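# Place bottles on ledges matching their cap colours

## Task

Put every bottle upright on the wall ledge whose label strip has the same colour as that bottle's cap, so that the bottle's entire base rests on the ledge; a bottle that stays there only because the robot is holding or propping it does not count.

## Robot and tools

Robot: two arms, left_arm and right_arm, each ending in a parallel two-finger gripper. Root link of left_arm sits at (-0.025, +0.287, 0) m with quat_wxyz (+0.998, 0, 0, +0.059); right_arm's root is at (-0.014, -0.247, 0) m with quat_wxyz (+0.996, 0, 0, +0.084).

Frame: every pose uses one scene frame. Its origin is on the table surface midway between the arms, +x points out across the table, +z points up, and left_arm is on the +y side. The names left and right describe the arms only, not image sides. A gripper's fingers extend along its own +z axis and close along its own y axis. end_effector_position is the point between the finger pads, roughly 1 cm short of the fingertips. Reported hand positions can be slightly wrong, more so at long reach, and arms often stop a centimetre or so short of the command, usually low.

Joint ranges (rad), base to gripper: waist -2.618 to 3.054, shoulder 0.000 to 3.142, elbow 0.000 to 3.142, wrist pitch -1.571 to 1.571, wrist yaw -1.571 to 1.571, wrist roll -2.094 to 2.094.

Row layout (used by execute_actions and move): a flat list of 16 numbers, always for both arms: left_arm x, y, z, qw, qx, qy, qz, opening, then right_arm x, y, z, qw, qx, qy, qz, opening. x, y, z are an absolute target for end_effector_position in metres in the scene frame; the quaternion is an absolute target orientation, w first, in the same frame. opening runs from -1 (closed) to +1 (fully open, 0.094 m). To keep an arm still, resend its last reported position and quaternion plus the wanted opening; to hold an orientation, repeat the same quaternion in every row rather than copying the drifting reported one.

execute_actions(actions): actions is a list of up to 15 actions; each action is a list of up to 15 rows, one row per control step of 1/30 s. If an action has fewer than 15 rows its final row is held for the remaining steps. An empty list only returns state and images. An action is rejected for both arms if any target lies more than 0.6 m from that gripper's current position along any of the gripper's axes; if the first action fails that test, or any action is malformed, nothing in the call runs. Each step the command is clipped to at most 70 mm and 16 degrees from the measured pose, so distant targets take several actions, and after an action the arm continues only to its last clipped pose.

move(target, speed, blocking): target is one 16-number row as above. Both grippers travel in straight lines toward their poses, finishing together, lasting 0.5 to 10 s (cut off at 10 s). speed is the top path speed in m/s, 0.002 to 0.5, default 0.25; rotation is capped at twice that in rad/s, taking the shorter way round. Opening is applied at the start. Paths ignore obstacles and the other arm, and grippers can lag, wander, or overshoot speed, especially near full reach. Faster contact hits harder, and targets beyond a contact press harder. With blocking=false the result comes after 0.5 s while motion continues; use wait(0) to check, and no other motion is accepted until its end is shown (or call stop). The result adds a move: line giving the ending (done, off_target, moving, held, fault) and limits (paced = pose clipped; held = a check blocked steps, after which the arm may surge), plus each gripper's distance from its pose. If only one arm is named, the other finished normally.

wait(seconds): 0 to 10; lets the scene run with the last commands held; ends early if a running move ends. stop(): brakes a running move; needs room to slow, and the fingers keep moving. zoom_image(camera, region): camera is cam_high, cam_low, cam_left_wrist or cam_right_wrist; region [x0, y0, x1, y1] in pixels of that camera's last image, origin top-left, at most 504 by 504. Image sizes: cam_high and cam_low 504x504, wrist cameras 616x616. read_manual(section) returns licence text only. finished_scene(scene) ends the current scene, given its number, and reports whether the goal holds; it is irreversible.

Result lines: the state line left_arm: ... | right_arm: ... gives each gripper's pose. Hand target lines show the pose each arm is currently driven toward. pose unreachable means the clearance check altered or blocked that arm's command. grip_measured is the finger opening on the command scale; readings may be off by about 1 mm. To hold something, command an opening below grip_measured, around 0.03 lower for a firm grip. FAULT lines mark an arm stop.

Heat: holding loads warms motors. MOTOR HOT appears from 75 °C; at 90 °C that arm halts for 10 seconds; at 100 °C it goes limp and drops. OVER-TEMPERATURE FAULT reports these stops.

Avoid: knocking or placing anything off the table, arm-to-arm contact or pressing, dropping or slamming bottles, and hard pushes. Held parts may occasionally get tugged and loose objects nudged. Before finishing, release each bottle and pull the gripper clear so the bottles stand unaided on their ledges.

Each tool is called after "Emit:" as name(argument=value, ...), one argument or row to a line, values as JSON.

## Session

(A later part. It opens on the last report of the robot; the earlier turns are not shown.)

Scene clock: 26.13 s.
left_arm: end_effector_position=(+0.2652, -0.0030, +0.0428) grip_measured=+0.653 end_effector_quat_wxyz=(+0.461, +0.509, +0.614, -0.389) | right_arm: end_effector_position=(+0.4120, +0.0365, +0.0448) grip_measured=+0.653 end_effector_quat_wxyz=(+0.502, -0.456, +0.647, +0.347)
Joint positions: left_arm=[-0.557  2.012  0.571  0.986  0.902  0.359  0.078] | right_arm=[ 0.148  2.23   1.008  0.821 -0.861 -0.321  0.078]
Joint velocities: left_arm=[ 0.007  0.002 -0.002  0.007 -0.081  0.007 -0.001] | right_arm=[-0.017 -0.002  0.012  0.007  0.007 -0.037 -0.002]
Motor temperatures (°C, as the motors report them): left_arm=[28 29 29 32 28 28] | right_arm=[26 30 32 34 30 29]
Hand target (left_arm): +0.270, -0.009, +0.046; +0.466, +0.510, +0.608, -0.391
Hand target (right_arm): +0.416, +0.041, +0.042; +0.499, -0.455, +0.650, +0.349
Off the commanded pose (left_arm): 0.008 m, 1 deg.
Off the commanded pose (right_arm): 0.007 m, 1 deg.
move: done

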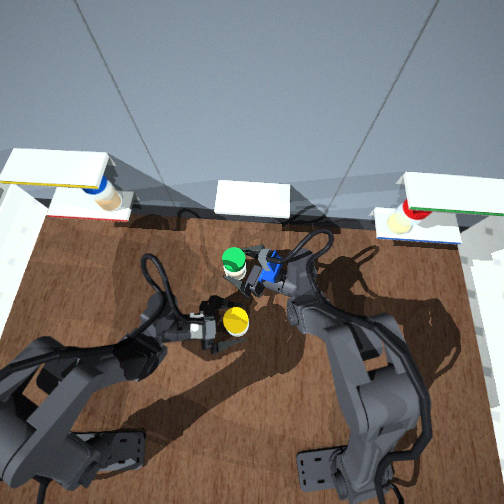

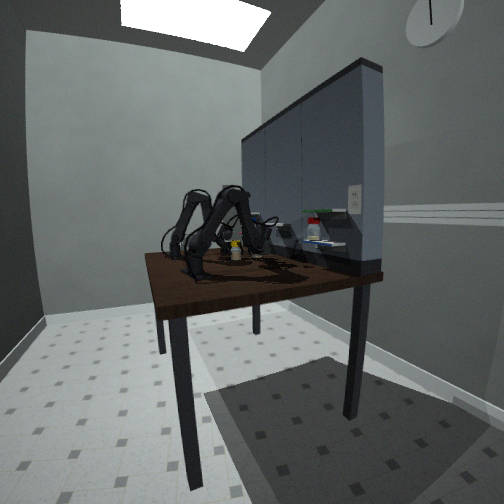

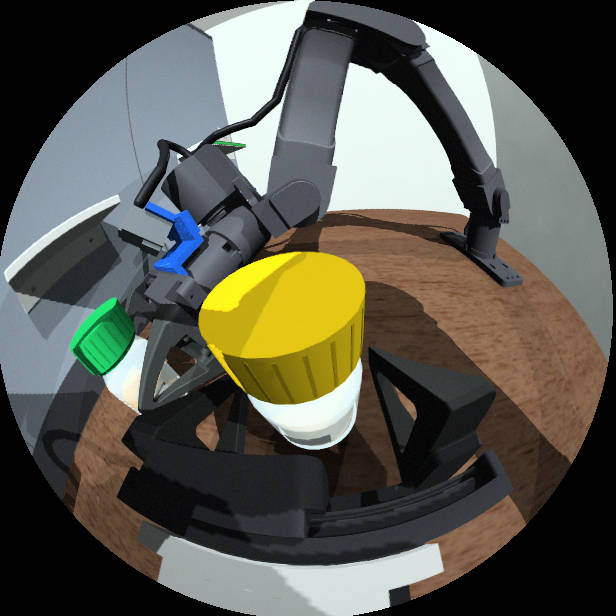

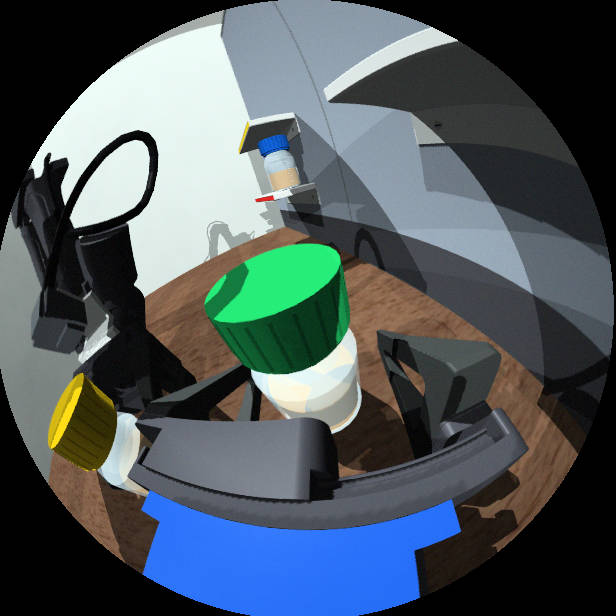

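Emit:
move(
  target=[0.27,-0.009,0.046,0.4664,0.51,0.6078,-0.3913,0.13,0.413,0.041,0.042,0.4987,-0.4551,0.65,0.3492,0.115],
  speed=0.06,
)

Emit:
move(
  target=[0.27,0.03,0.12,0.4664,0.51,0.6078,-0.3913,0.13,0.40,0.0,0.12,0.4987,-0.4551,0.65,0.3492,0.115],
  speed=0.2,
)

Scene clock: 27.27 s.
left_arm: end_effector_position=(+0.2657, -0.0030, +0.0432) grip_measured=+0.174 end_effector_quat_wxyz=(+0.462, +0.509, +0.614, -0.388) | right_arm: end_effector_position=(+0.4122, +0.0366, +0.0449) grip_measured=+0.163 end_effector_quat_wxyz=(+0.503, -0.456, +0.647, +0.347)
Joint positions: left_arm=[-0.557  2.012  0.571  0.989  0.901  0.358  0.055] | right_arm=[ 0.148  2.23   1.008  0.822 -0.86  -0.32   0.055]
Joint velocities: left_arm=[ 0.012 -0.022  0.007 -0.037 -0.007 -0.022  0.   ] | right_arm=[-0.007 -0.012 -0.002 -0.11   0.051 -0.007 -0.001]
Motor temperatures (°C, as the motors report them): left_arm=[28 29 29 32 28 28] | right_arm=[26 30 32 34 30 29]
Hand target (left_arm): +0.270, -0.009, +0.046; +0.466, +0.510, +0.608, -0.391
Hand target (right_arm): +0.413, +0.041, +0.042; +0.499, -0.455, +0.650, +0.349
Off the commanded pose (left_arm): 0.008 m, 1 deg.
Off the commanded pose (right_arm): 0.005 m, 1 deg.
move: done

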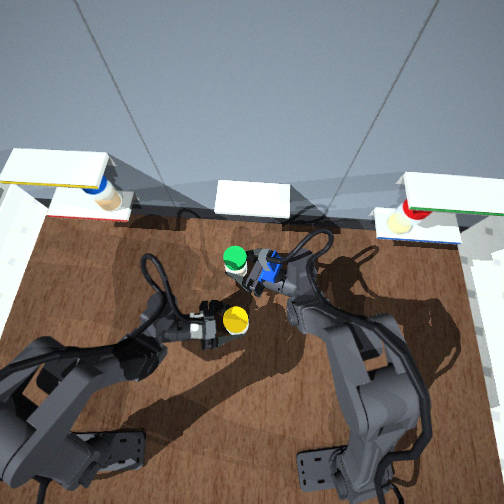

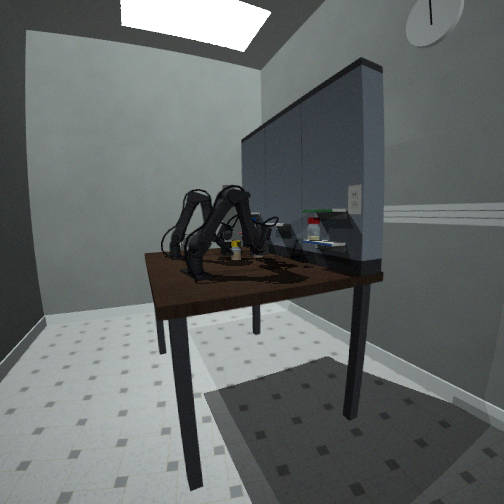

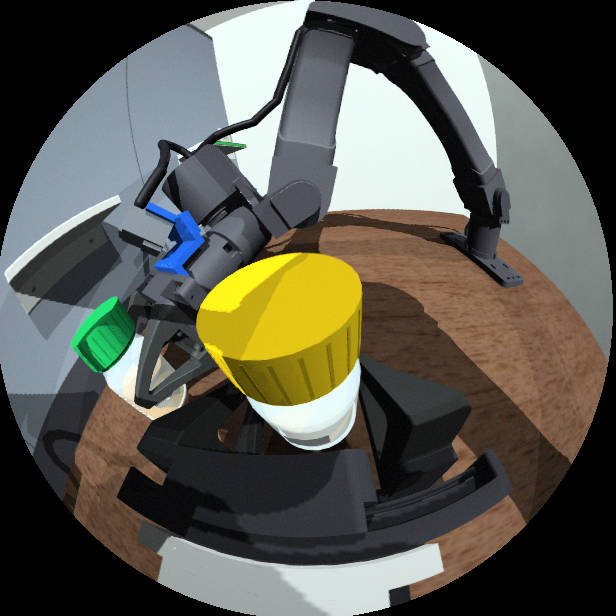

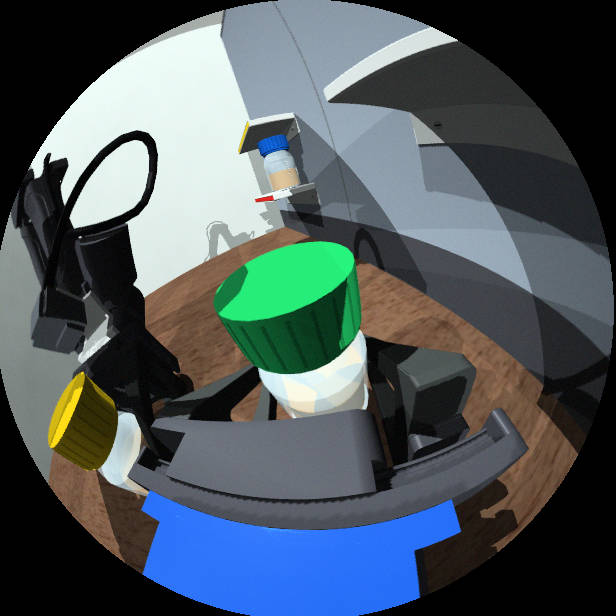

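Scene clock: 28.50 s.
left_arm: end_effector_position=(+0.2604, +0.0340, +0.0909) grip_measured=+0.174 end_effector_quat_wxyz=(+0.433, +0.496, +0.642, -0.393) | right_arm: end_effector_position=(+0.4057, -0.0003, +0.1162) grip_measured=+0.163 end_effector_quat_wxyz=(+0.496, -0.447, +0.661, +0.343)
Joint positions: left_arm=[-0.448  1.689  0.571  0.517  0.978  0.437  0.055] | right_arm=[ 0.066  1.948  0.979  0.506 -0.913 -0.366  0.055]
Joint velocities: left_arm=[-0.012 -0.002 -0.007 -0.051 -0.007  0.007 -0.   ] | right_arm=[ 0.002  0.007 -0.012 -0.022  0.007 -0.037  0.   ]
Motor temperatures (°C, as the motors report them): left_arm=[28 29 29 32 28 28] | right_arm=[26 30 32 34 30 29]
Hand target (left_arm): +0.269, +0.030, +0.119; +0.467, +0.510, +0.608, -0.391
Hand target (right_arm): +0.401, -0.000, +0.121; +0.499, -0.455, +0.650, +0.349
Off the commanded pose (left_arm): 0.031 m, 6 deg.
Off the commanded pose (right_arm): 0.007 m, 2 deg.
move: off_target (left_arm)

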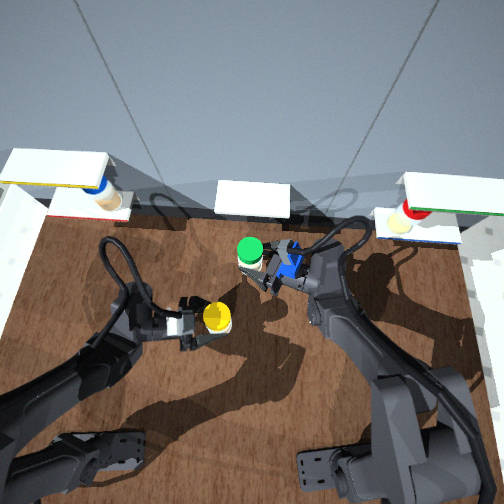

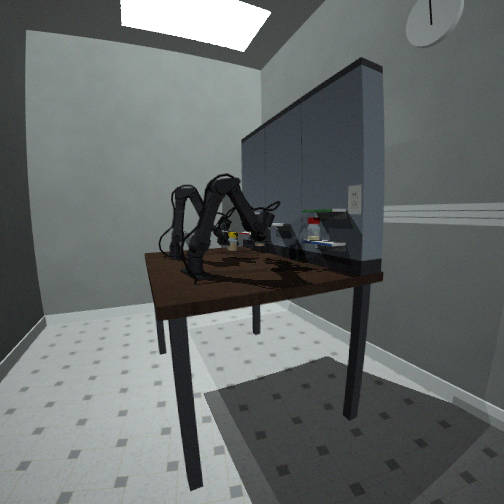

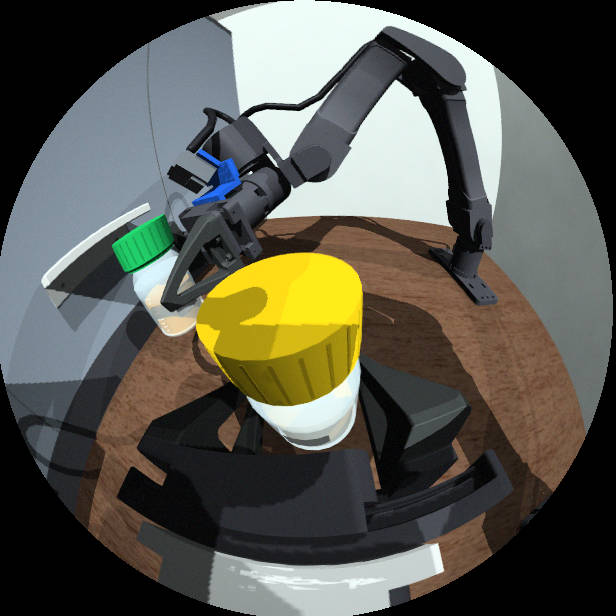

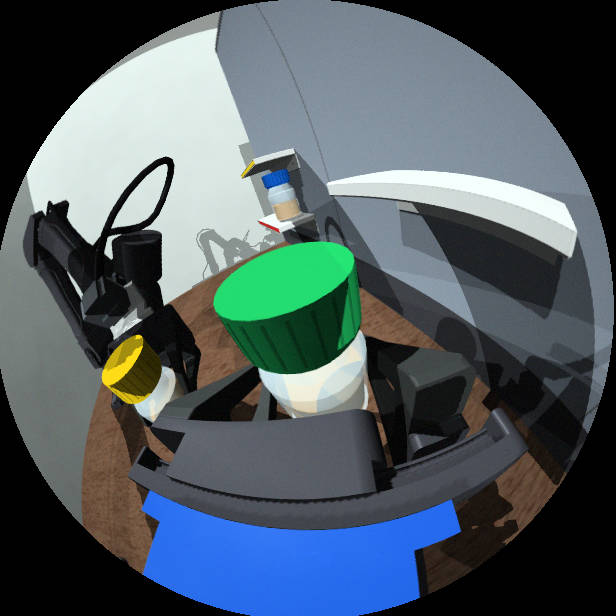

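Emit:
move(
  target=[0.42,0.36,0.375,0.6361,0,0.7716,0,0.13,0.42,-0.385,0.355,0.6225,0,0.7826,0,0.115],
  speed=0.3,
)

Emit:
move(
  target=[0.525,0.36,0.375,0.6361,0,0.7716,0,0.13,0.53,-0.385,0.355,0.6225,0,0.7826,0,0.115],
  speed=0.15,
)

Emit:
zoom_image(
  camera="cam_low",
  region=[210, 150, 370, 270],
)

Scene clock: 31.70 s.
left_arm: end_effector_position=(+0.4213, +0.3528, +0.3401) grip_measured=+0.174 end_effector_quat_wxyz=(+0.598, +0.004, +0.801, -0.005) | right_arm: end_effector_position=(+0.4234, -0.3821, +0.3332) grip_measured=+0.163 end_effector_quat_wxyz=(+0.601, +0.005, +0.799, +0.013)
Joint positions: left_arm=[ 0.121  1.368  1.264 -0.192  0.241  0.07   0.055] | right_arm=[-0.65   1.427  1.284 -0.173 -0.475 -0.121  0.055]
Joint velocities: left_arm=[-0.007 -0.007 -0.002 -0.095  0.007  0.007 -0.   ] | right_arm=[-0.007 -0.007  0.002  0.066 -0.051 -0.007  0.   ]
Motor temperatures (°C, as the motors report them): left_arm=[28 29 29 32 28 28] | right_arm=[26 30 32 34 30 29]
Hand target (left_arm): +0.423, +0.357, +0.372; +0.632, +0.004, +0.775, +0.004
Hand target (right_arm): +0.424, -0.385, +0.355; +0.622, +0.002, +0.783, +0.002
Off the commanded pose (left_arm): 0.036 m, 6 deg.
Off the commanded pose (right_arm): 0.022 m, 3 deg.
move: off_target (left_arm, right_arm)

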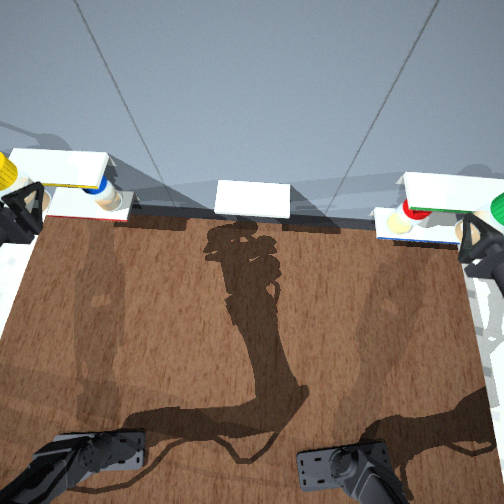

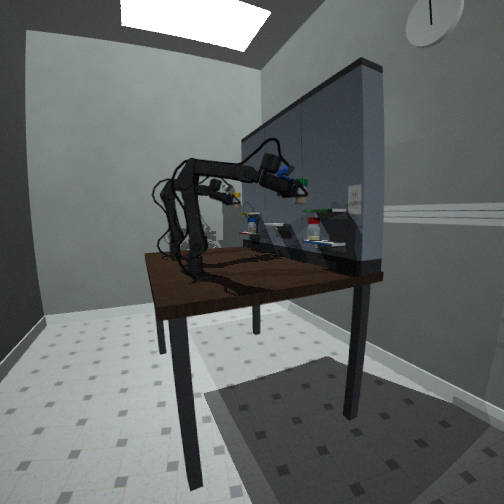

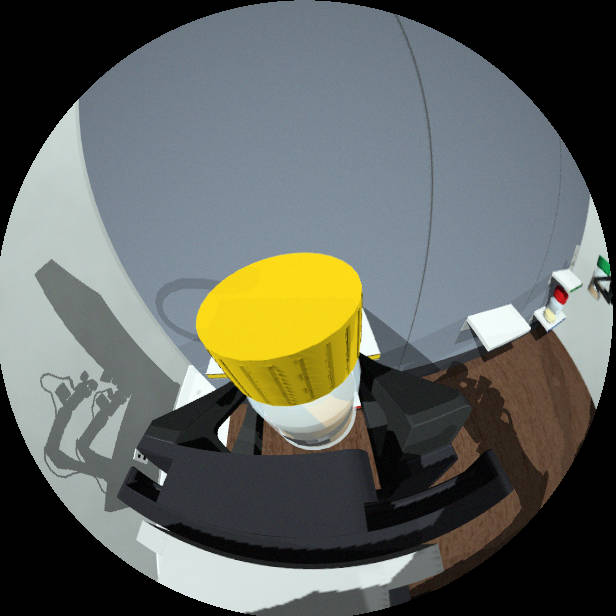

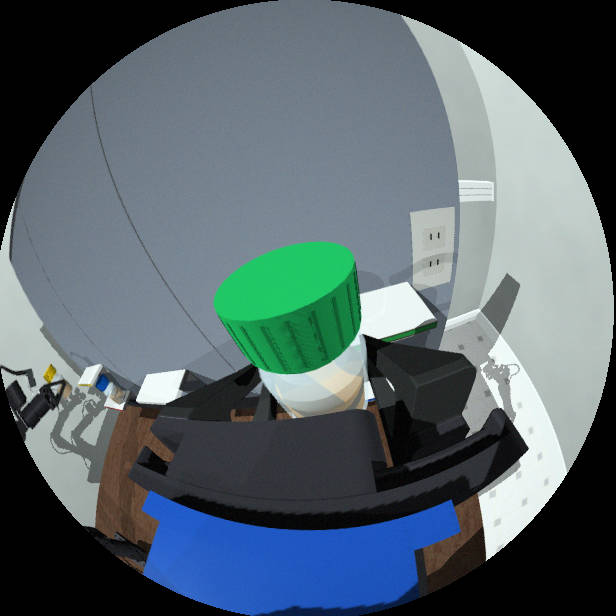

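Scene clock: 32.93 s.
left_arm: end_effector_position=(+0.5197, +0.3625, +0.3322) grip_measured=+0.174 end_effector_quat_wxyz=(+0.593, -0.005, +0.806, -0.004) | right_arm: end_effector_position=(+0.5191, -0.3809, +0.3233) grip_measured=+0.163 end_effector_quat_wxyz=(+0.587, +0.008, +0.809, +0.016)
Joint positions: left_arm=[ 0.078  1.741  1.612 -0.178  0.188  0.047  0.055] | right_arm=[-0.531  1.768  1.625 -0.195 -0.36  -0.087  0.055]
Joint velocities: left_arm=[ 0.002  0.002  0.007 -0.095  0.051  0.007  0.001] | right_arm=[-0.002  0.002  0.002  0.037 -0.007 -0.022  0.001]
Motor temperatures (°C, as the motors report them): left_arm=[28 29 30 33 28 28] | right_arm=[26 30 33 35 30 29]
Hand target (left_arm): +0.522, +0.359, +0.374; +0.636, +0.000, +0.772, +0.001
Hand target (right_arm): +0.527, -0.382, +0.354; +0.622, +0.000, +0.783, +0.000
Off the commanded pose (left_arm): 0.043 m, 6 deg.
Off the commanded pose (right_arm): 0.034 m, 5 deg.
move: off_target (left_arm, right_arm)

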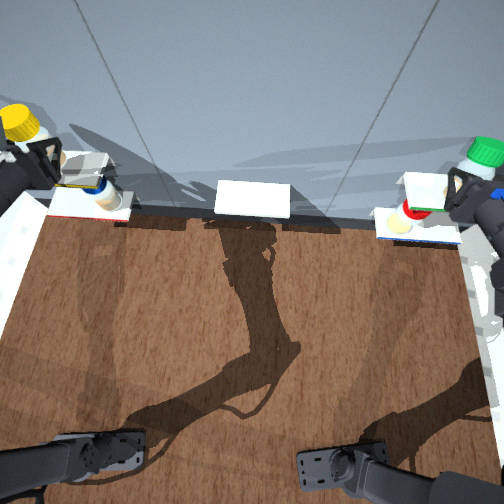

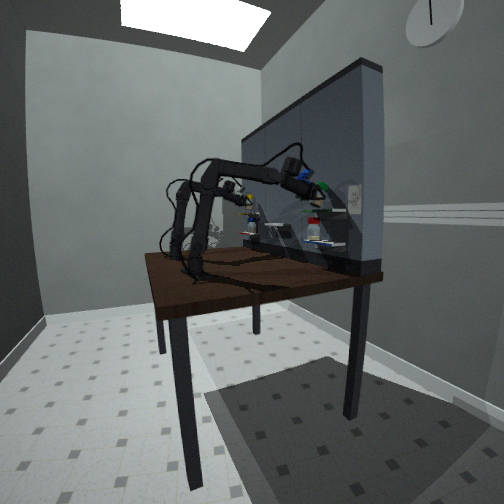

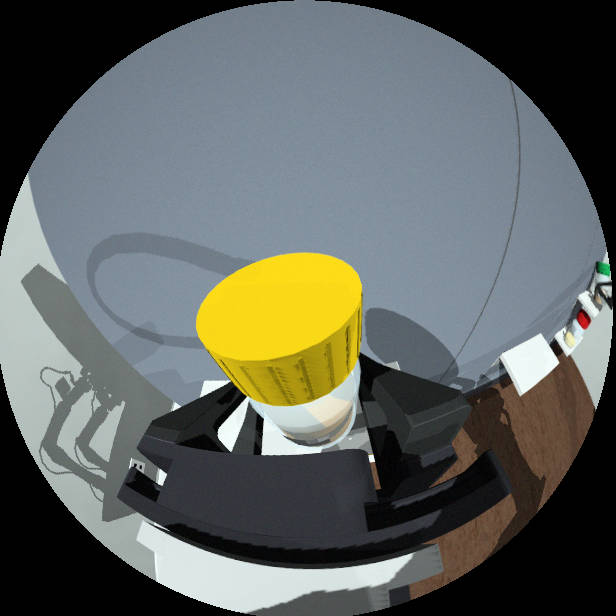

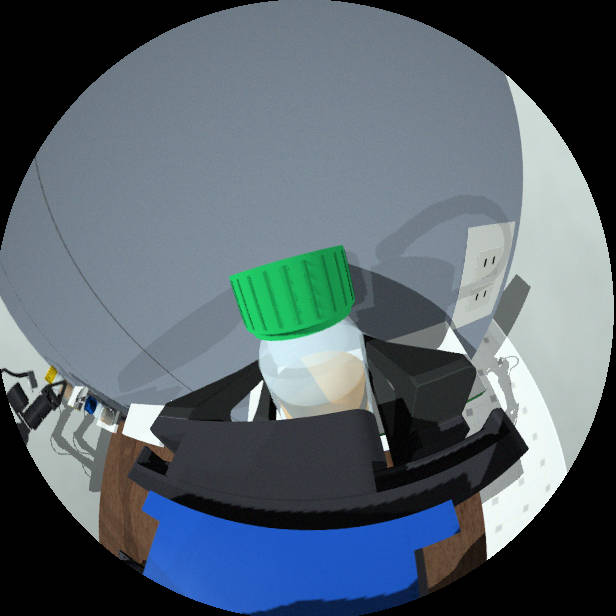

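Region (210, 150, 370, 270) of cam_low's 504x504 image, scaled by 3.150, with more detail than that image has; it fills the top 378 rows of this view, and the rest is white.

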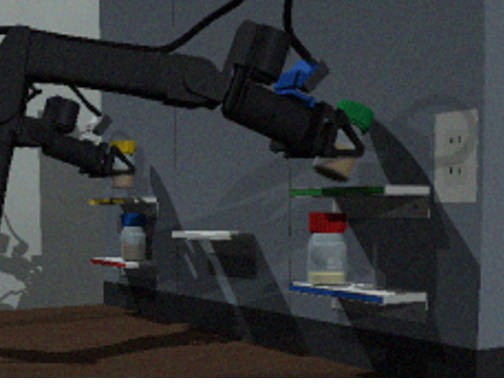

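Emit:
execute_actions(
  actions=[
    [[0.523,0.36,0.374,0.6361,0,0.7716,0,0.13,0.527,-0.385,0.356,0.627,0,0.779,0,0.115],[0.523,0.36,0.373,0.6361,0,0.7716,0,0.13,0.527,-0.385,0.357,0.632,0,0.775,0,0.115],[0.524,0.36,0.372,0.6361,0,0.7716,0,0.13,0.527,-0.385,0.358,0.637,0,0.771,0,0.115],[0.524,0.36,0.371,0.6361,0,0.7716,0,0.13,0.527,-0.385,0.359,0.642,0,0.767,0,0.115],[0.525,0.36,0.37,0.6361,0,0.7716,0,0.13,0.527,-0.385,0.36,0.647,0,0.763,0,0.115],[0.525,0.36,0.369,0.6361,0,0.7716,0,0.13,0.527,-0.385,0.361,0.652,0,0.758,0,0.115],[0.526,0.36,0.368,0.6361,0,0.7716,0,0.13,0.527,-0.385,0.362,0.657,0,0.754,0,0.115],[0.526,0.36,0.367,0.6361,0,0.7716,0,0.13,0.527,-0.385,0.363,0.662,0,0.75,0,0.115],[0.527,0.36,0.366,0.6361,0,0.7716,0,0.13,0.527,-0.385,0.364,0.667,0,0.745,0,0.115],[0.527,0.36,0.365,0.6361,0,0.7716,0,0.13,0.527,-0.385,0.365,0.671,0,0.741,0,0.115],[0.528,0.36,0.364,0.6361,0,0.7716,0,0.13,0.527,-0.385,0.365,0.676,0,0.737,0,0.115],[0.528,0.36,0.363,0.6361,0,0.7716,0,0.13,0.527,-0.385,0.365,0.681,0,0.733,0,0.115],[0.529,0.36,0.362,0.6361,0,0.7716,0,0.13,0.527,-0.385,0.365,0.685,0,0.728,0,0.115],[0.529,0.36,0.361,0.6361,0,0.7716,0,0.13,0.527,-0.385,0.365,0.69,0,0.724,0,0.115],[0.53,0.36,0.36,0.6361,0,0.7716,0,0.13,0.527,-0.385,0.365,0.695,0,0.719,0,0.115]],
    [[0.53,0.36,0.359,0.6361,0,0.7716,0,0.13,0.527,-0.385,0.365,0.699,0,0.715,0,0.115],[0.53,0.36,0.358,0.6361,0,0.7716,0,0.13,0.527,-0.385,0.365,0.704,0,0.71,0,0.115],[0.53,0.36,0.357,0.6361,0,0.7716,0,0.13,0.527,-0.385,0.365,0.708,0,0.706,0,0.115],[0.53,0.36,0.356,0.6361,0,0.7716,0,0.13,0.527,-0.385,0.365,0.713,0,0.701,0,0.115],[0.53,0.36,0.355,0.6361,0,0.7716,0,0.13,0.527,-0.385,0.365,0.717,0,0.697,0,0.115],[0.53,0.36,0.354,0.6361,0,0.7716,0,0.13,0.527,-0.385,0.365,0.722,0,0.692,0,0.115],[0.53,0.36,0.353,0.6361,0,0.7716,0,0.13,0.527,-0.385,0.365,0.726,0,0.687,0,0.115],[0.53,0.36,0.352,0.6361,0,0.7716,0,0.13,0.527,-0.385,0.365,0.731,0,0.683,0,0.115],[0.53,0.36,0.351,0.6361,0,0.7716,0,0.13,0.527,-0.385,0.365,0.735,0,0.678,0,0.115],[0.53,0.36,0.35,0.6361,0,0.7716,0,0.13,0.527,-0.385,0.365,0.739,0,0.673,0,0.115],[0.53,0.36,0.349,0.6361,0,0.7716,0,0.13,0.527,-0.385,0.365,0.744,0,0.669,0,0.115],[0.53,0.36,0.348,0.6361,0,0.7716,0,0.13,0.527,-0.385,0.365,0.748,0,0.664,0,0.115],[0.53,0.36,0.347,0.6361,0,0.7716,0,0.13,0.527,-0.385,0.365,0.752,0,0.659,0,0.115],[0.53,0.36,0.346,0.6361,0,0.7716,0,0.13,0.527,-0.385,0.365,0.756,0,0.654,0,0.115],[0.53,0.36,0.345,0.6361,0,0.7716,0,0.13,0.527,-0.385,0.365,0.76,0,0.649,0,0.115]],
    [[0.53,0.36,0.345,0.6361,0,0.7716,0,0.13,0.527,-0.385,0.365,0.76,0,0.649,0,0.115]],
  ],
)

Emit:
zoom_image(
  camera="cam_low",
  region=[210, 150, 370, 270],
)

Scene clock: 35.33 s.
left_arm: end_effector_position=(+0.5265, +0.3640, +0.3219) grip_measured=+0.174 end_effector_quat_wxyz=(+0.605, -0.003, +0.796, -0.001) | right_arm: end_effector_position=(+0.5292, -0.3839, +0.3544) grip_measured=+0.163 end_effector_quat_wxyz=(+0.745, +0.000, +0.667, +0.007)
Joint positions: left_arm=[ 0.078  1.754  1.556 -0.078  0.186  0.047  0.055] | right_arm=[-0.533  1.78   1.338  0.56  -0.371  0.052  0.055]
Joint velocities: left_arm=[ 0.007 -0.002 -0.017  0.022  0.007 -0.022  0.   ] | right_arm=[-0.012 -0.032 -0.017  0.007  0.022 -0.022 -0.001]
Motor temperatures (°C, as the motors report them): left_arm=[28 29 30 33 28 28] | right_arm=[26 31 33 36 30 29]
Hand target (left_arm): +0.529, +0.360, +0.345; +0.635, +0.000, +0.772, +0.000
Hand target (right_arm): +0.527, -0.385, +0.365; +0.760, +0.000, +0.650, +0.000
Off the commanded pose (left_arm): 0.024 m, 5 deg.
Off the commanded pose (right_arm): 0.011 m, 3 deg.

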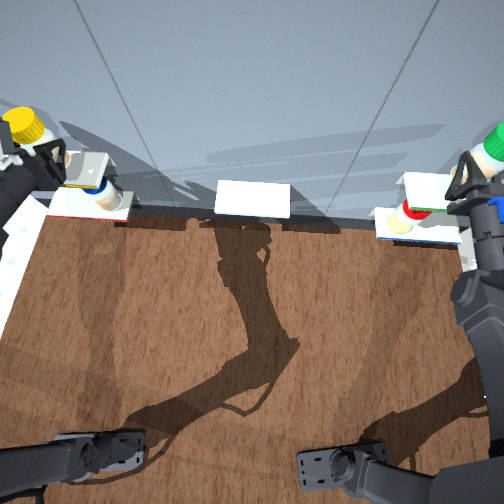

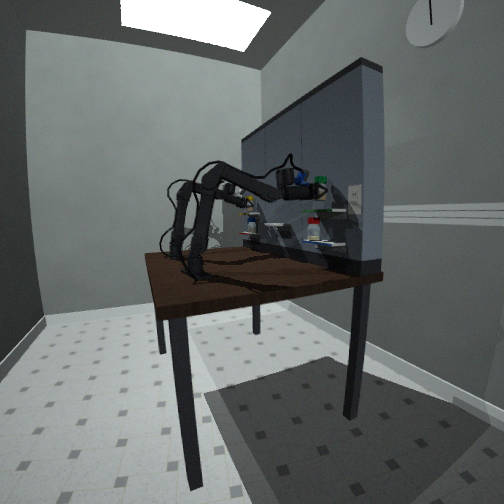

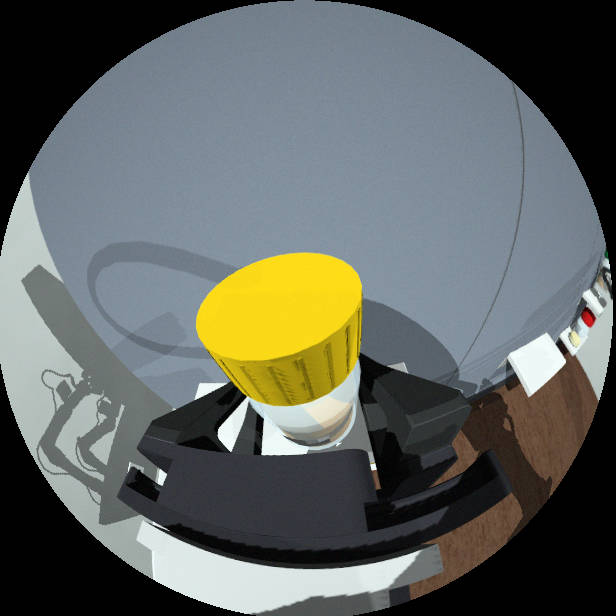

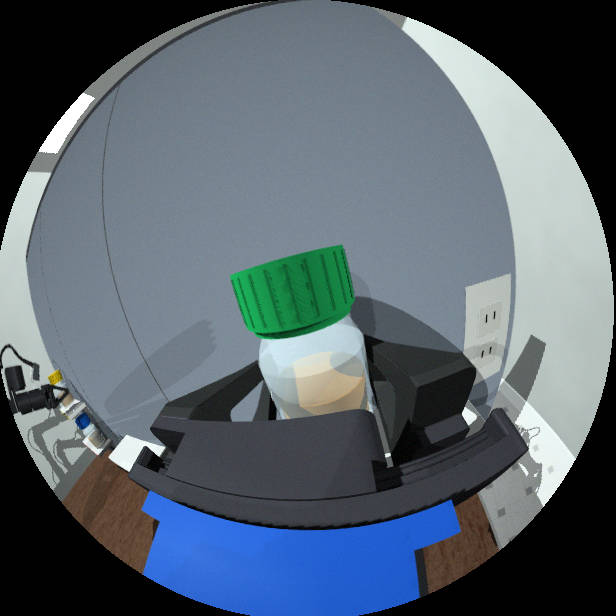

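Region (210, 150, 370, 270) of cam_low's 504x504 image, scaled by 3.150, with more detail than that image has; it fills the top 378 rows of this view, and the rest is white.

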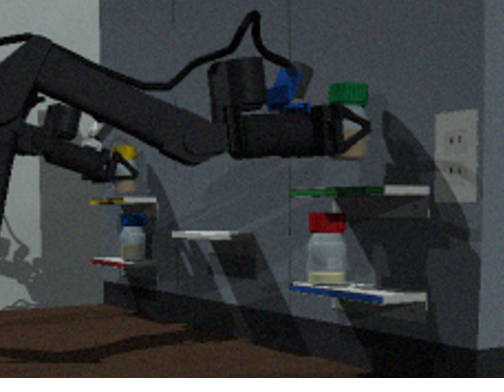

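Emit:
execute_actions(
  actions=[
    [[0.53,0.36,0.344,0.6361,0,0.7716,0,0.13,0.527,-0.385,0.363,0.759,0,0.651,0,0.115],[0.53,0.36,0.343,0.6361,0,0.7716,0,0.13,0.527,-0.385,0.361,0.758,0,0.652,0,0.115],[0.53,0.36,0.342,0.6361,0,0.7716,0,0.13,0.527,-0.385,0.359,0.757,0,0.653,0,0.115],[0.53,0.36,0.341,0.6361,0,0.7716,0,0.13,0.527,-0.385,0.357,0.756,0,0.654,0,0.115],[0.53,0.36,0.34,0.6361,0,0.7716,0,0.13,0.527,-0.385,0.355,0.755,0,0.655,0,0.115],[0.53,0.36,0.339,0.6361,0,0.7716,0,0.13,0.527,-0.385,0.353,0.755,0,0.655,0,0.115],[0.53,0.36,0.338,0.6361,0,0.7716,0,0.13,0.527,-0.385,0.351,0.755,0,0.655,0,0.115],[0.53,0.36,0.337,0.6361,0,0.7716,0,0.13,0.527,-0.385,0.349,0.755,0,0.655,0,0.115],[0.53,0.36,0.336,0.6361,0,0.7716,0,0.13,0.527,-0.385,0.347,0.755,0,0.655,0,0.115],[0.53,0.36,0.335,0.6361,0,0.7716,0,0.13,0.527,-0.385,0.345,0.755,0,0.655,0,0.115],[0.53,0.36,0.334,0.6361,0,0.7716,0,0.13,0.527,-0.385,0.343,0.755,0,0.655,0,0.115],[0.53,0.36,0.333,0.6361,0,0.7716,0,0.13,0.527,-0.385,0.341,0.755,0,0.655,0,0.115],[0.53,0.36,0.332,0.6361,0,0.7716,0,0.13,0.527,-0.385,0.339,0.755,0,0.655,0,0.115],[0.53,0.36,0.331,0.6361,0,0.7716,0,0.13,0.527,-0.385,0.337,0.755,0,0.655,0,0.115],[0.53,0.36,0.33,0.6361,0,0.7716,0,0.13,0.527,-0.385,0.335,0.755,0,0.655,0,0.115]],
    [[0.53,0.36,0.329,0.6361,0,0.7716,0,0.13,0.527,-0.385,0.333,0.755,0,0.655,0,0.115],[0.53,0.36,0.328,0.6361,0,0.7716,0,0.13,0.527,-0.385,0.331,0.755,0,0.655,0,0.115],[0.53,0.36,0.327,0.6361,0,0.7716,0,0.13,0.527,-0.385,0.33,0.755,0,0.655,0,0.115],[0.53,0.36,0.326,0.6361,0,0.7716,0,0.13,0.527,-0.385,0.329,0.755,0,0.655,0,0.115],[0.53,0.36,0.325,0.6361,0,0.7716,0,0.13,0.527,-0.385,0.328,0.755,0,0.655,0,0.115],[0.53,0.36,0.325,0.6361,0,0.7716,0,0.13,0.527,-0.385,0.327,0.755,0,0.655,0,0.115],[0.53,0.36,0.325,0.6361,0,0.7716,0,0.13,0.527,-0.385,0.326,0.755,0,0.655,0,0.115],[0.53,0.36,0.325,0.6361,0,0.7716,0,0.13,0.527,-0.385,0.325,0.755,0,0.655,0,0.115],[0.53,0.36,0.325,0.6361,0,0.7716,0,0.13,0.527,-0.385,0.324,0.755,0,0.655,0,0.115],[0.53,0.36,0.325,0.6361,0,0.7716,0,0.13,0.527,-0.385,0.323,0.755,0,0.655,0,0.115],[0.53,0.36,0.325,0.6361,0,0.7716,0,0.13,0.527,-0.385,0.322,0.755,0,0.655,0,0.115],[0.53,0.36,0.325,0.6361,0,0.7716,0,0.13,0.527,-0.385,0.321,0.755,0,0.655,0,0.115],[0.53,0.36,0.325,0.6361,0,0.7716,0,0.13,0.527,-0.385,0.32,0.755,0,0.655,0,0.115],[0.53,0.36,0.325,0.6361,0,0.7716,0,0.13,0.527,-0.385,0.319,0.755,0,0.655,0,0.115],[0.53,0.36,0.325,0.6361,0,0.7716,0,0.13,0.527,-0.385,0.318,0.755,0,0.655,0,0.115]],
    [[0.53,0.36,0.325,0.6361,0,0.7716,0,0.13,0.527,-0.385,0.318,0.755,0,0.655,0,0.115]],
  ],
)

Emit:
zoom_image(
  camera="cam_low",
  region=[230, 160, 350, 250],
)

Emit:
zoom_image(
  camera="cam_high",
  region=[384, 110, 504, 230],
)

Emit:
zoom_image(
  camera="cam_high",
  region=[0, 90, 120, 210],
)

Scene clock: 37.50 s.
left_arm: end_effector_position=(+0.5284, +0.3644, +0.3111) grip_measured=+0.174 end_effector_quat_wxyz=(+0.616, -0.002, +0.788, +0.001) | right_arm: end_effector_position=(+0.5284, -0.3836, +0.3160) grip_measured=+0.163 end_effector_quat_wxyz=(+0.748, -0.001, +0.664, +0.006)
Joint positions: left_arm=[0.078 1.754 1.487 0.02  0.186 0.045 0.055] | right_arm=[-0.533  1.82   1.221  0.726 -0.371  0.053  0.055]
Joint velocities: left_arm=[-0.012 -0.012  0.002  0.007  0.037 -0.037  0.001] | right_arm=[-0.007  0.002 -0.022 -0.022 -0.066  0.037  0.001]
Motor temperatures (°C, as the motors report them): left_arm=[28 30 30 34 28 28] | right_arm=[26 31 33 36 30 29]
Hand target (left_arm): +0.530, +0.360, +0.325; +0.636, +0.000, +0.772, +0.000
Hand target (right_arm): +0.527, -0.385, +0.318; +0.755, +0.000, +0.656, +0.000
Off the commanded pose (left_arm): 0.015 m, 3 deg.
Off the commanded pose (right_arm): 0.003 m, 1 deg.

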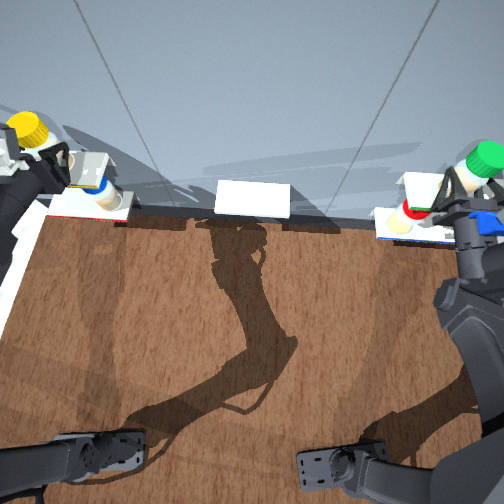

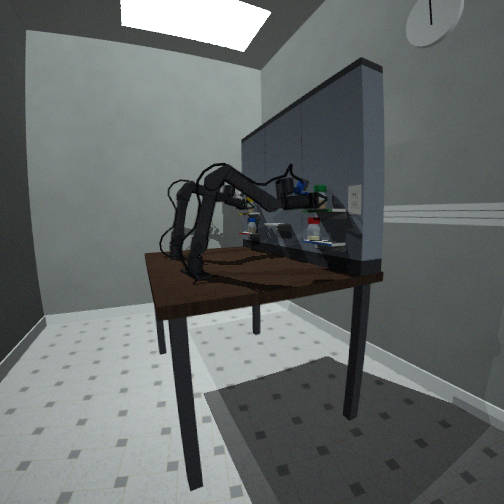

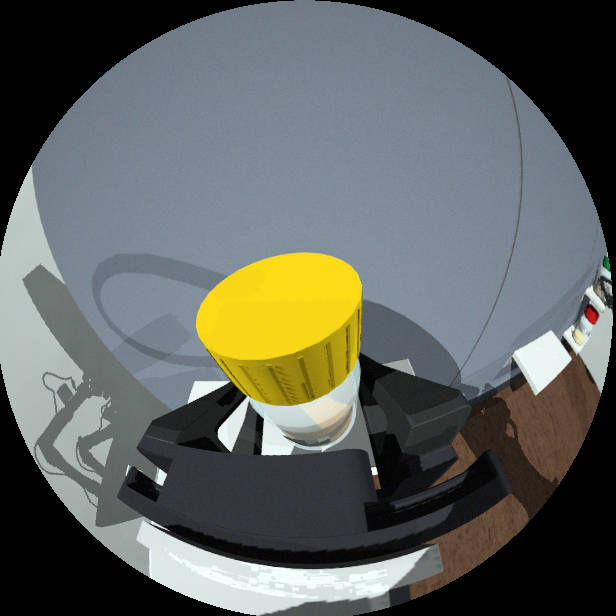

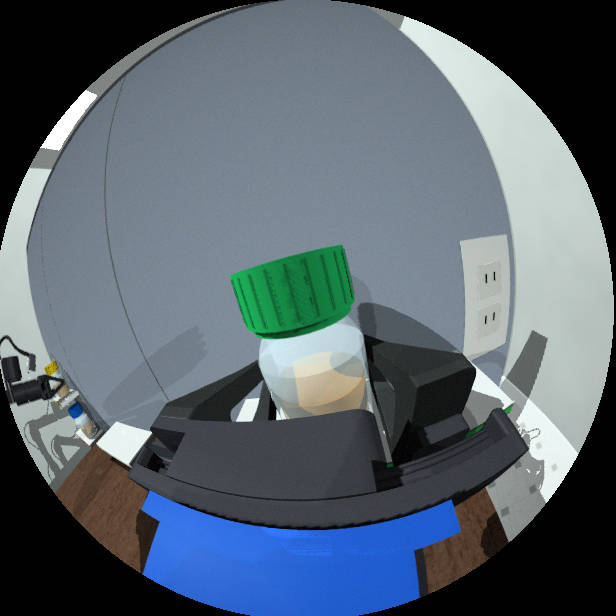

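Region (230, 160, 350, 250) of cam_low's 504x504 image, scaled by 4.200, with more detail than that image has; it fills the top 378 rows of this view, and the rest is white.

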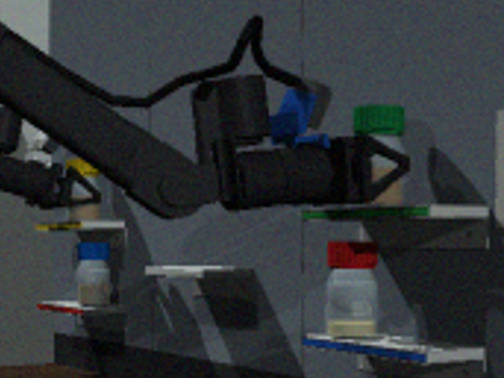

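Region (384, 110, 504, 230) of cam_high's 504x504 image, scaled by 4.200, with more detail than that image has.

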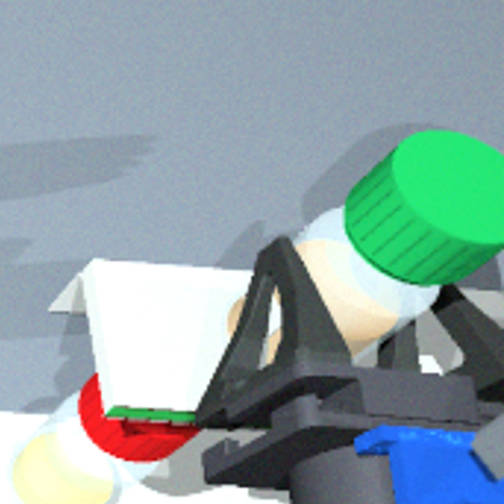

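Region (0, 90, 120, 210) of cam_high's 504x504 image, scaled by 4.200, with more detail than that image has.

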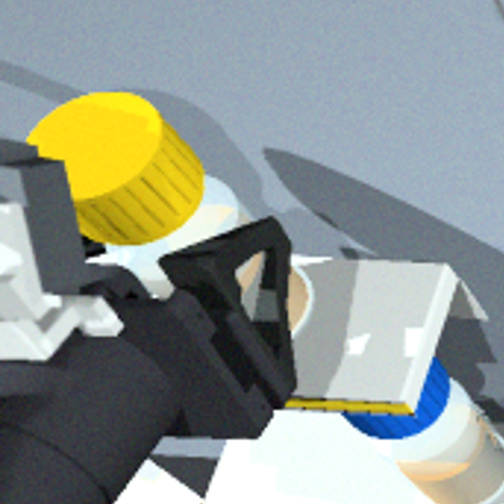

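Emit:
execute_actions(
  actions=[
    [[0.53,0.36,0.324,0.633,0,0.774,0,0.13,0.527,-0.385,0.317,0.753,0,0.658,0,0.115],[0.53,0.36,0.323,0.63,0,0.777,0,0.13,0.527,-0.385,0.316,0.752,0,0.659,0,0.115],[0.53,0.36,0.322,0.627,0,0.779,0,0.13,0.527,-0.385,0.315,0.751,0,0.66,0,0.115],[0.53,0.36,0.321,0.625,0,0.781,0,0.13,0.527,-0.385,0.314,0.75,0,0.661,0,0.115],[0.53,0.36,0.321,0.625,0,0.781,0,0.13,0.527,-0.385,0.313,0.75,0,0.661,0,0.115],[0.53,0.36,0.321,0.625,0,0.781,0,0.13,0.527,-0.385,0.313,0.75,0,0.661,0,0.115],[0.53,0.36,0.321,0.625,0,0.781,0,0.13,0.527,-0.385,0.313,0.75,0,0.661,0,0.115],[0.53,0.36,0.321,0.625,0,0.781,0,0.13,0.527,-0.385,0.313,0.75,0,0.661,0,0.115],[0.53,0.36,0.321,0.625,0,0.781,0,0.13,0.527,-0.385,0.313,0.75,0,0.661,0,0.115],[0.53,0.36,0.321,0.625,0,0.781,0,0.2,0.527,-0.385,0.313,0.75,0,0.661,0,0.19],[0.53,0.36,0.321,0.625,0,0.781,0,0.25,0.527,-0.385,0.313,0.75,0,0.661,0,0.25],[0.53,0.36,0.321,0.625,0,0.781,0,1,0.527,-0.385,0.313,0.75,0,0.661,0,1]],
  ],
)

Emit:
move(
  target=[0.41,0.36,0.325,0.66,0,0.751,0,1,0.41,-0.385,0.33,0.72,0,0.694,0,1],
  speed=0.2,
)

Scene clock: 38.37 s.
left_arm: end_effector_position=(+0.5284, +0.3644, +0.3109) grip_measured=+0.993 end_effector_quat_wxyz=(+0.616, -0.002, +0.788, +0.001) | right_arm: end_effector_position=(+0.5278, -0.3834, +0.3205) grip_measured=+0.984 end_effector_quat_wxyz=(+0.754, -0.003, +0.657, +0.004)
Joint positions: left_arm=[0.078 1.754 1.487 0.019 0.186 0.045 0.094] | right_arm=[-0.533  1.82   1.221  0.745 -0.371  0.053  0.093]
Joint velocities: left_arm=[ 0.002 -0.032  0.002  0.022 -0.081 -0.037  0.04 ] | right_arm=[ 0.022 -0.007 -0.017 -0.022  0.066 -0.022  0.035]
Motor temperatures (°C, as the motors report them): left_arm=[28 30 30 34 28 28] | right_arm=[26 31 33 36 30 29]
Hand target (left_arm): +0.530, +0.360, +0.321; +0.625, +0.000, +0.781, +0.000
Hand target (right_arm): +0.527, -0.385, +0.313; +0.750, -0.000, +0.661, +0.000
Off the commanded pose (left_arm): 0.011 m, 1 deg.
Off the commanded pose (right_arm): 0.008 m, 1 deg.

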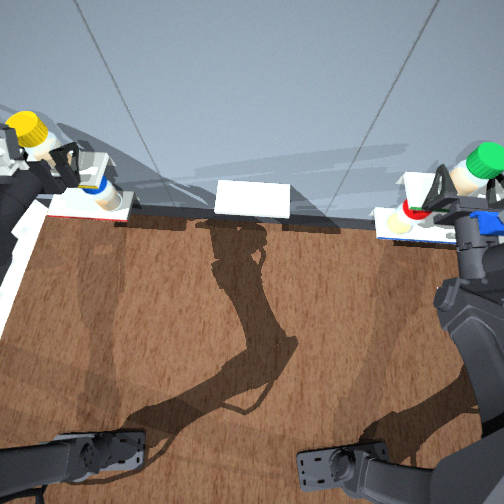

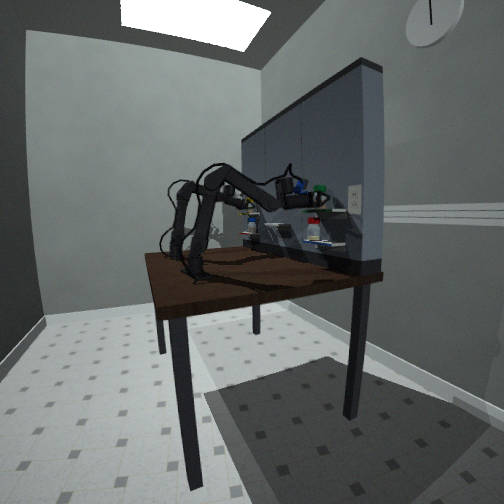

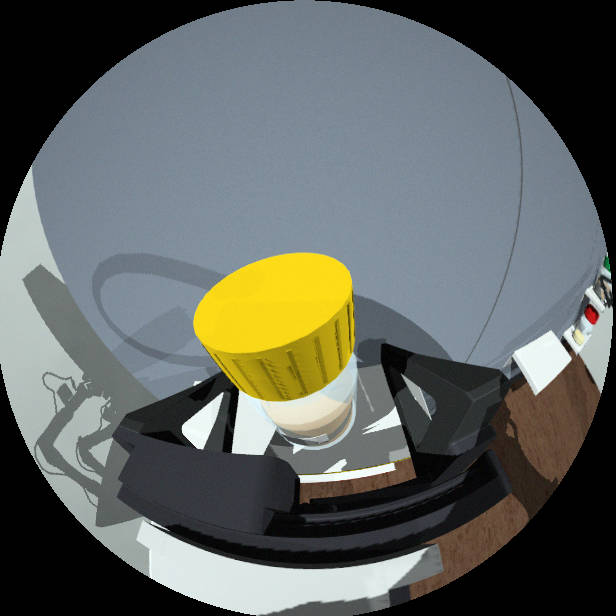

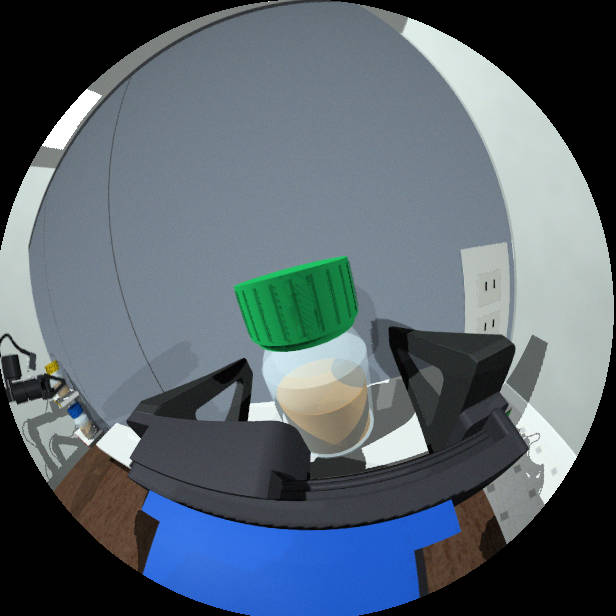

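Scene clock: 39.63 s.
left_arm: end_effector_position=(+0.4148, +0.3595, +0.3189) grip_measured=+1.000 end_effector_quat_wxyz=(+0.652, +0.002, +0.758, +0.002) | right_arm: end_effector_position=(+0.4133, -0.3868, +0.3448) grip_measured=+1.000 end_effector_quat_wxyz=(+0.733, -0.003, +0.680, -0.004)
Joint positions: left_arm=[0.146 1.312 1.004 0.152 0.26  0.045 0.094] | right_arm=[-0.683  1.379  0.929  0.536 -0.512  0.032  0.094]
Joint velocities: left_arm=[-0.017 -0.017 -0.007  0.007 -0.007 -0.051  0.   ] | right_arm=[ 0.017  0.007  0.007  0.022  0.022 -0.022  0.   ]
Motor temperatures (°C, as the motors report them): left_arm=[28 30 30 34 28 28] | right_arm=[26 31 33 36 30 29]
Hand target (left_arm): +0.410, +0.361, +0.325; +0.660, +0.000, +0.751, +0.001
Hand target (right_arm): +0.410, -0.387, +0.331; +0.720, +0.000, +0.694, +0.001
Off the commanded pose (left_arm): 0.008 m, 1 deg.
Off the commanded pose (right_arm): 0.015 m, 2 deg.
move: off_target (right_arm)

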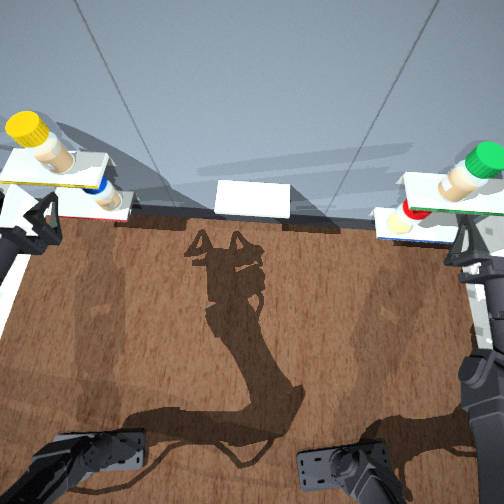

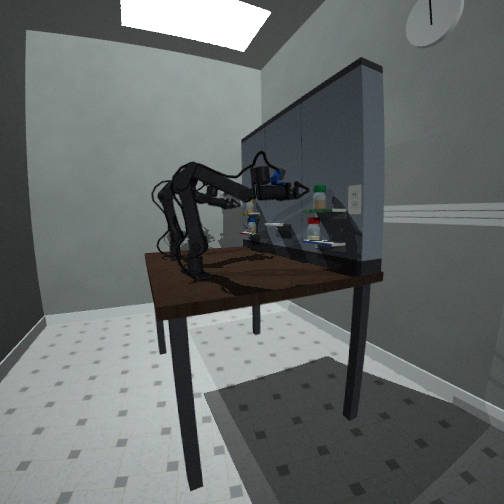

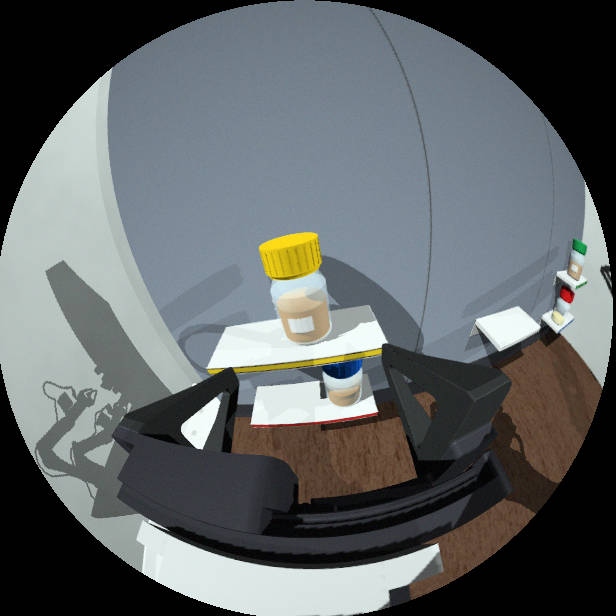

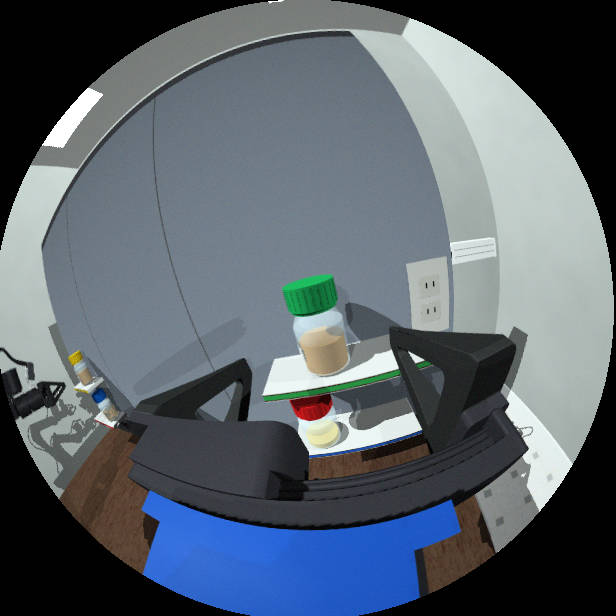

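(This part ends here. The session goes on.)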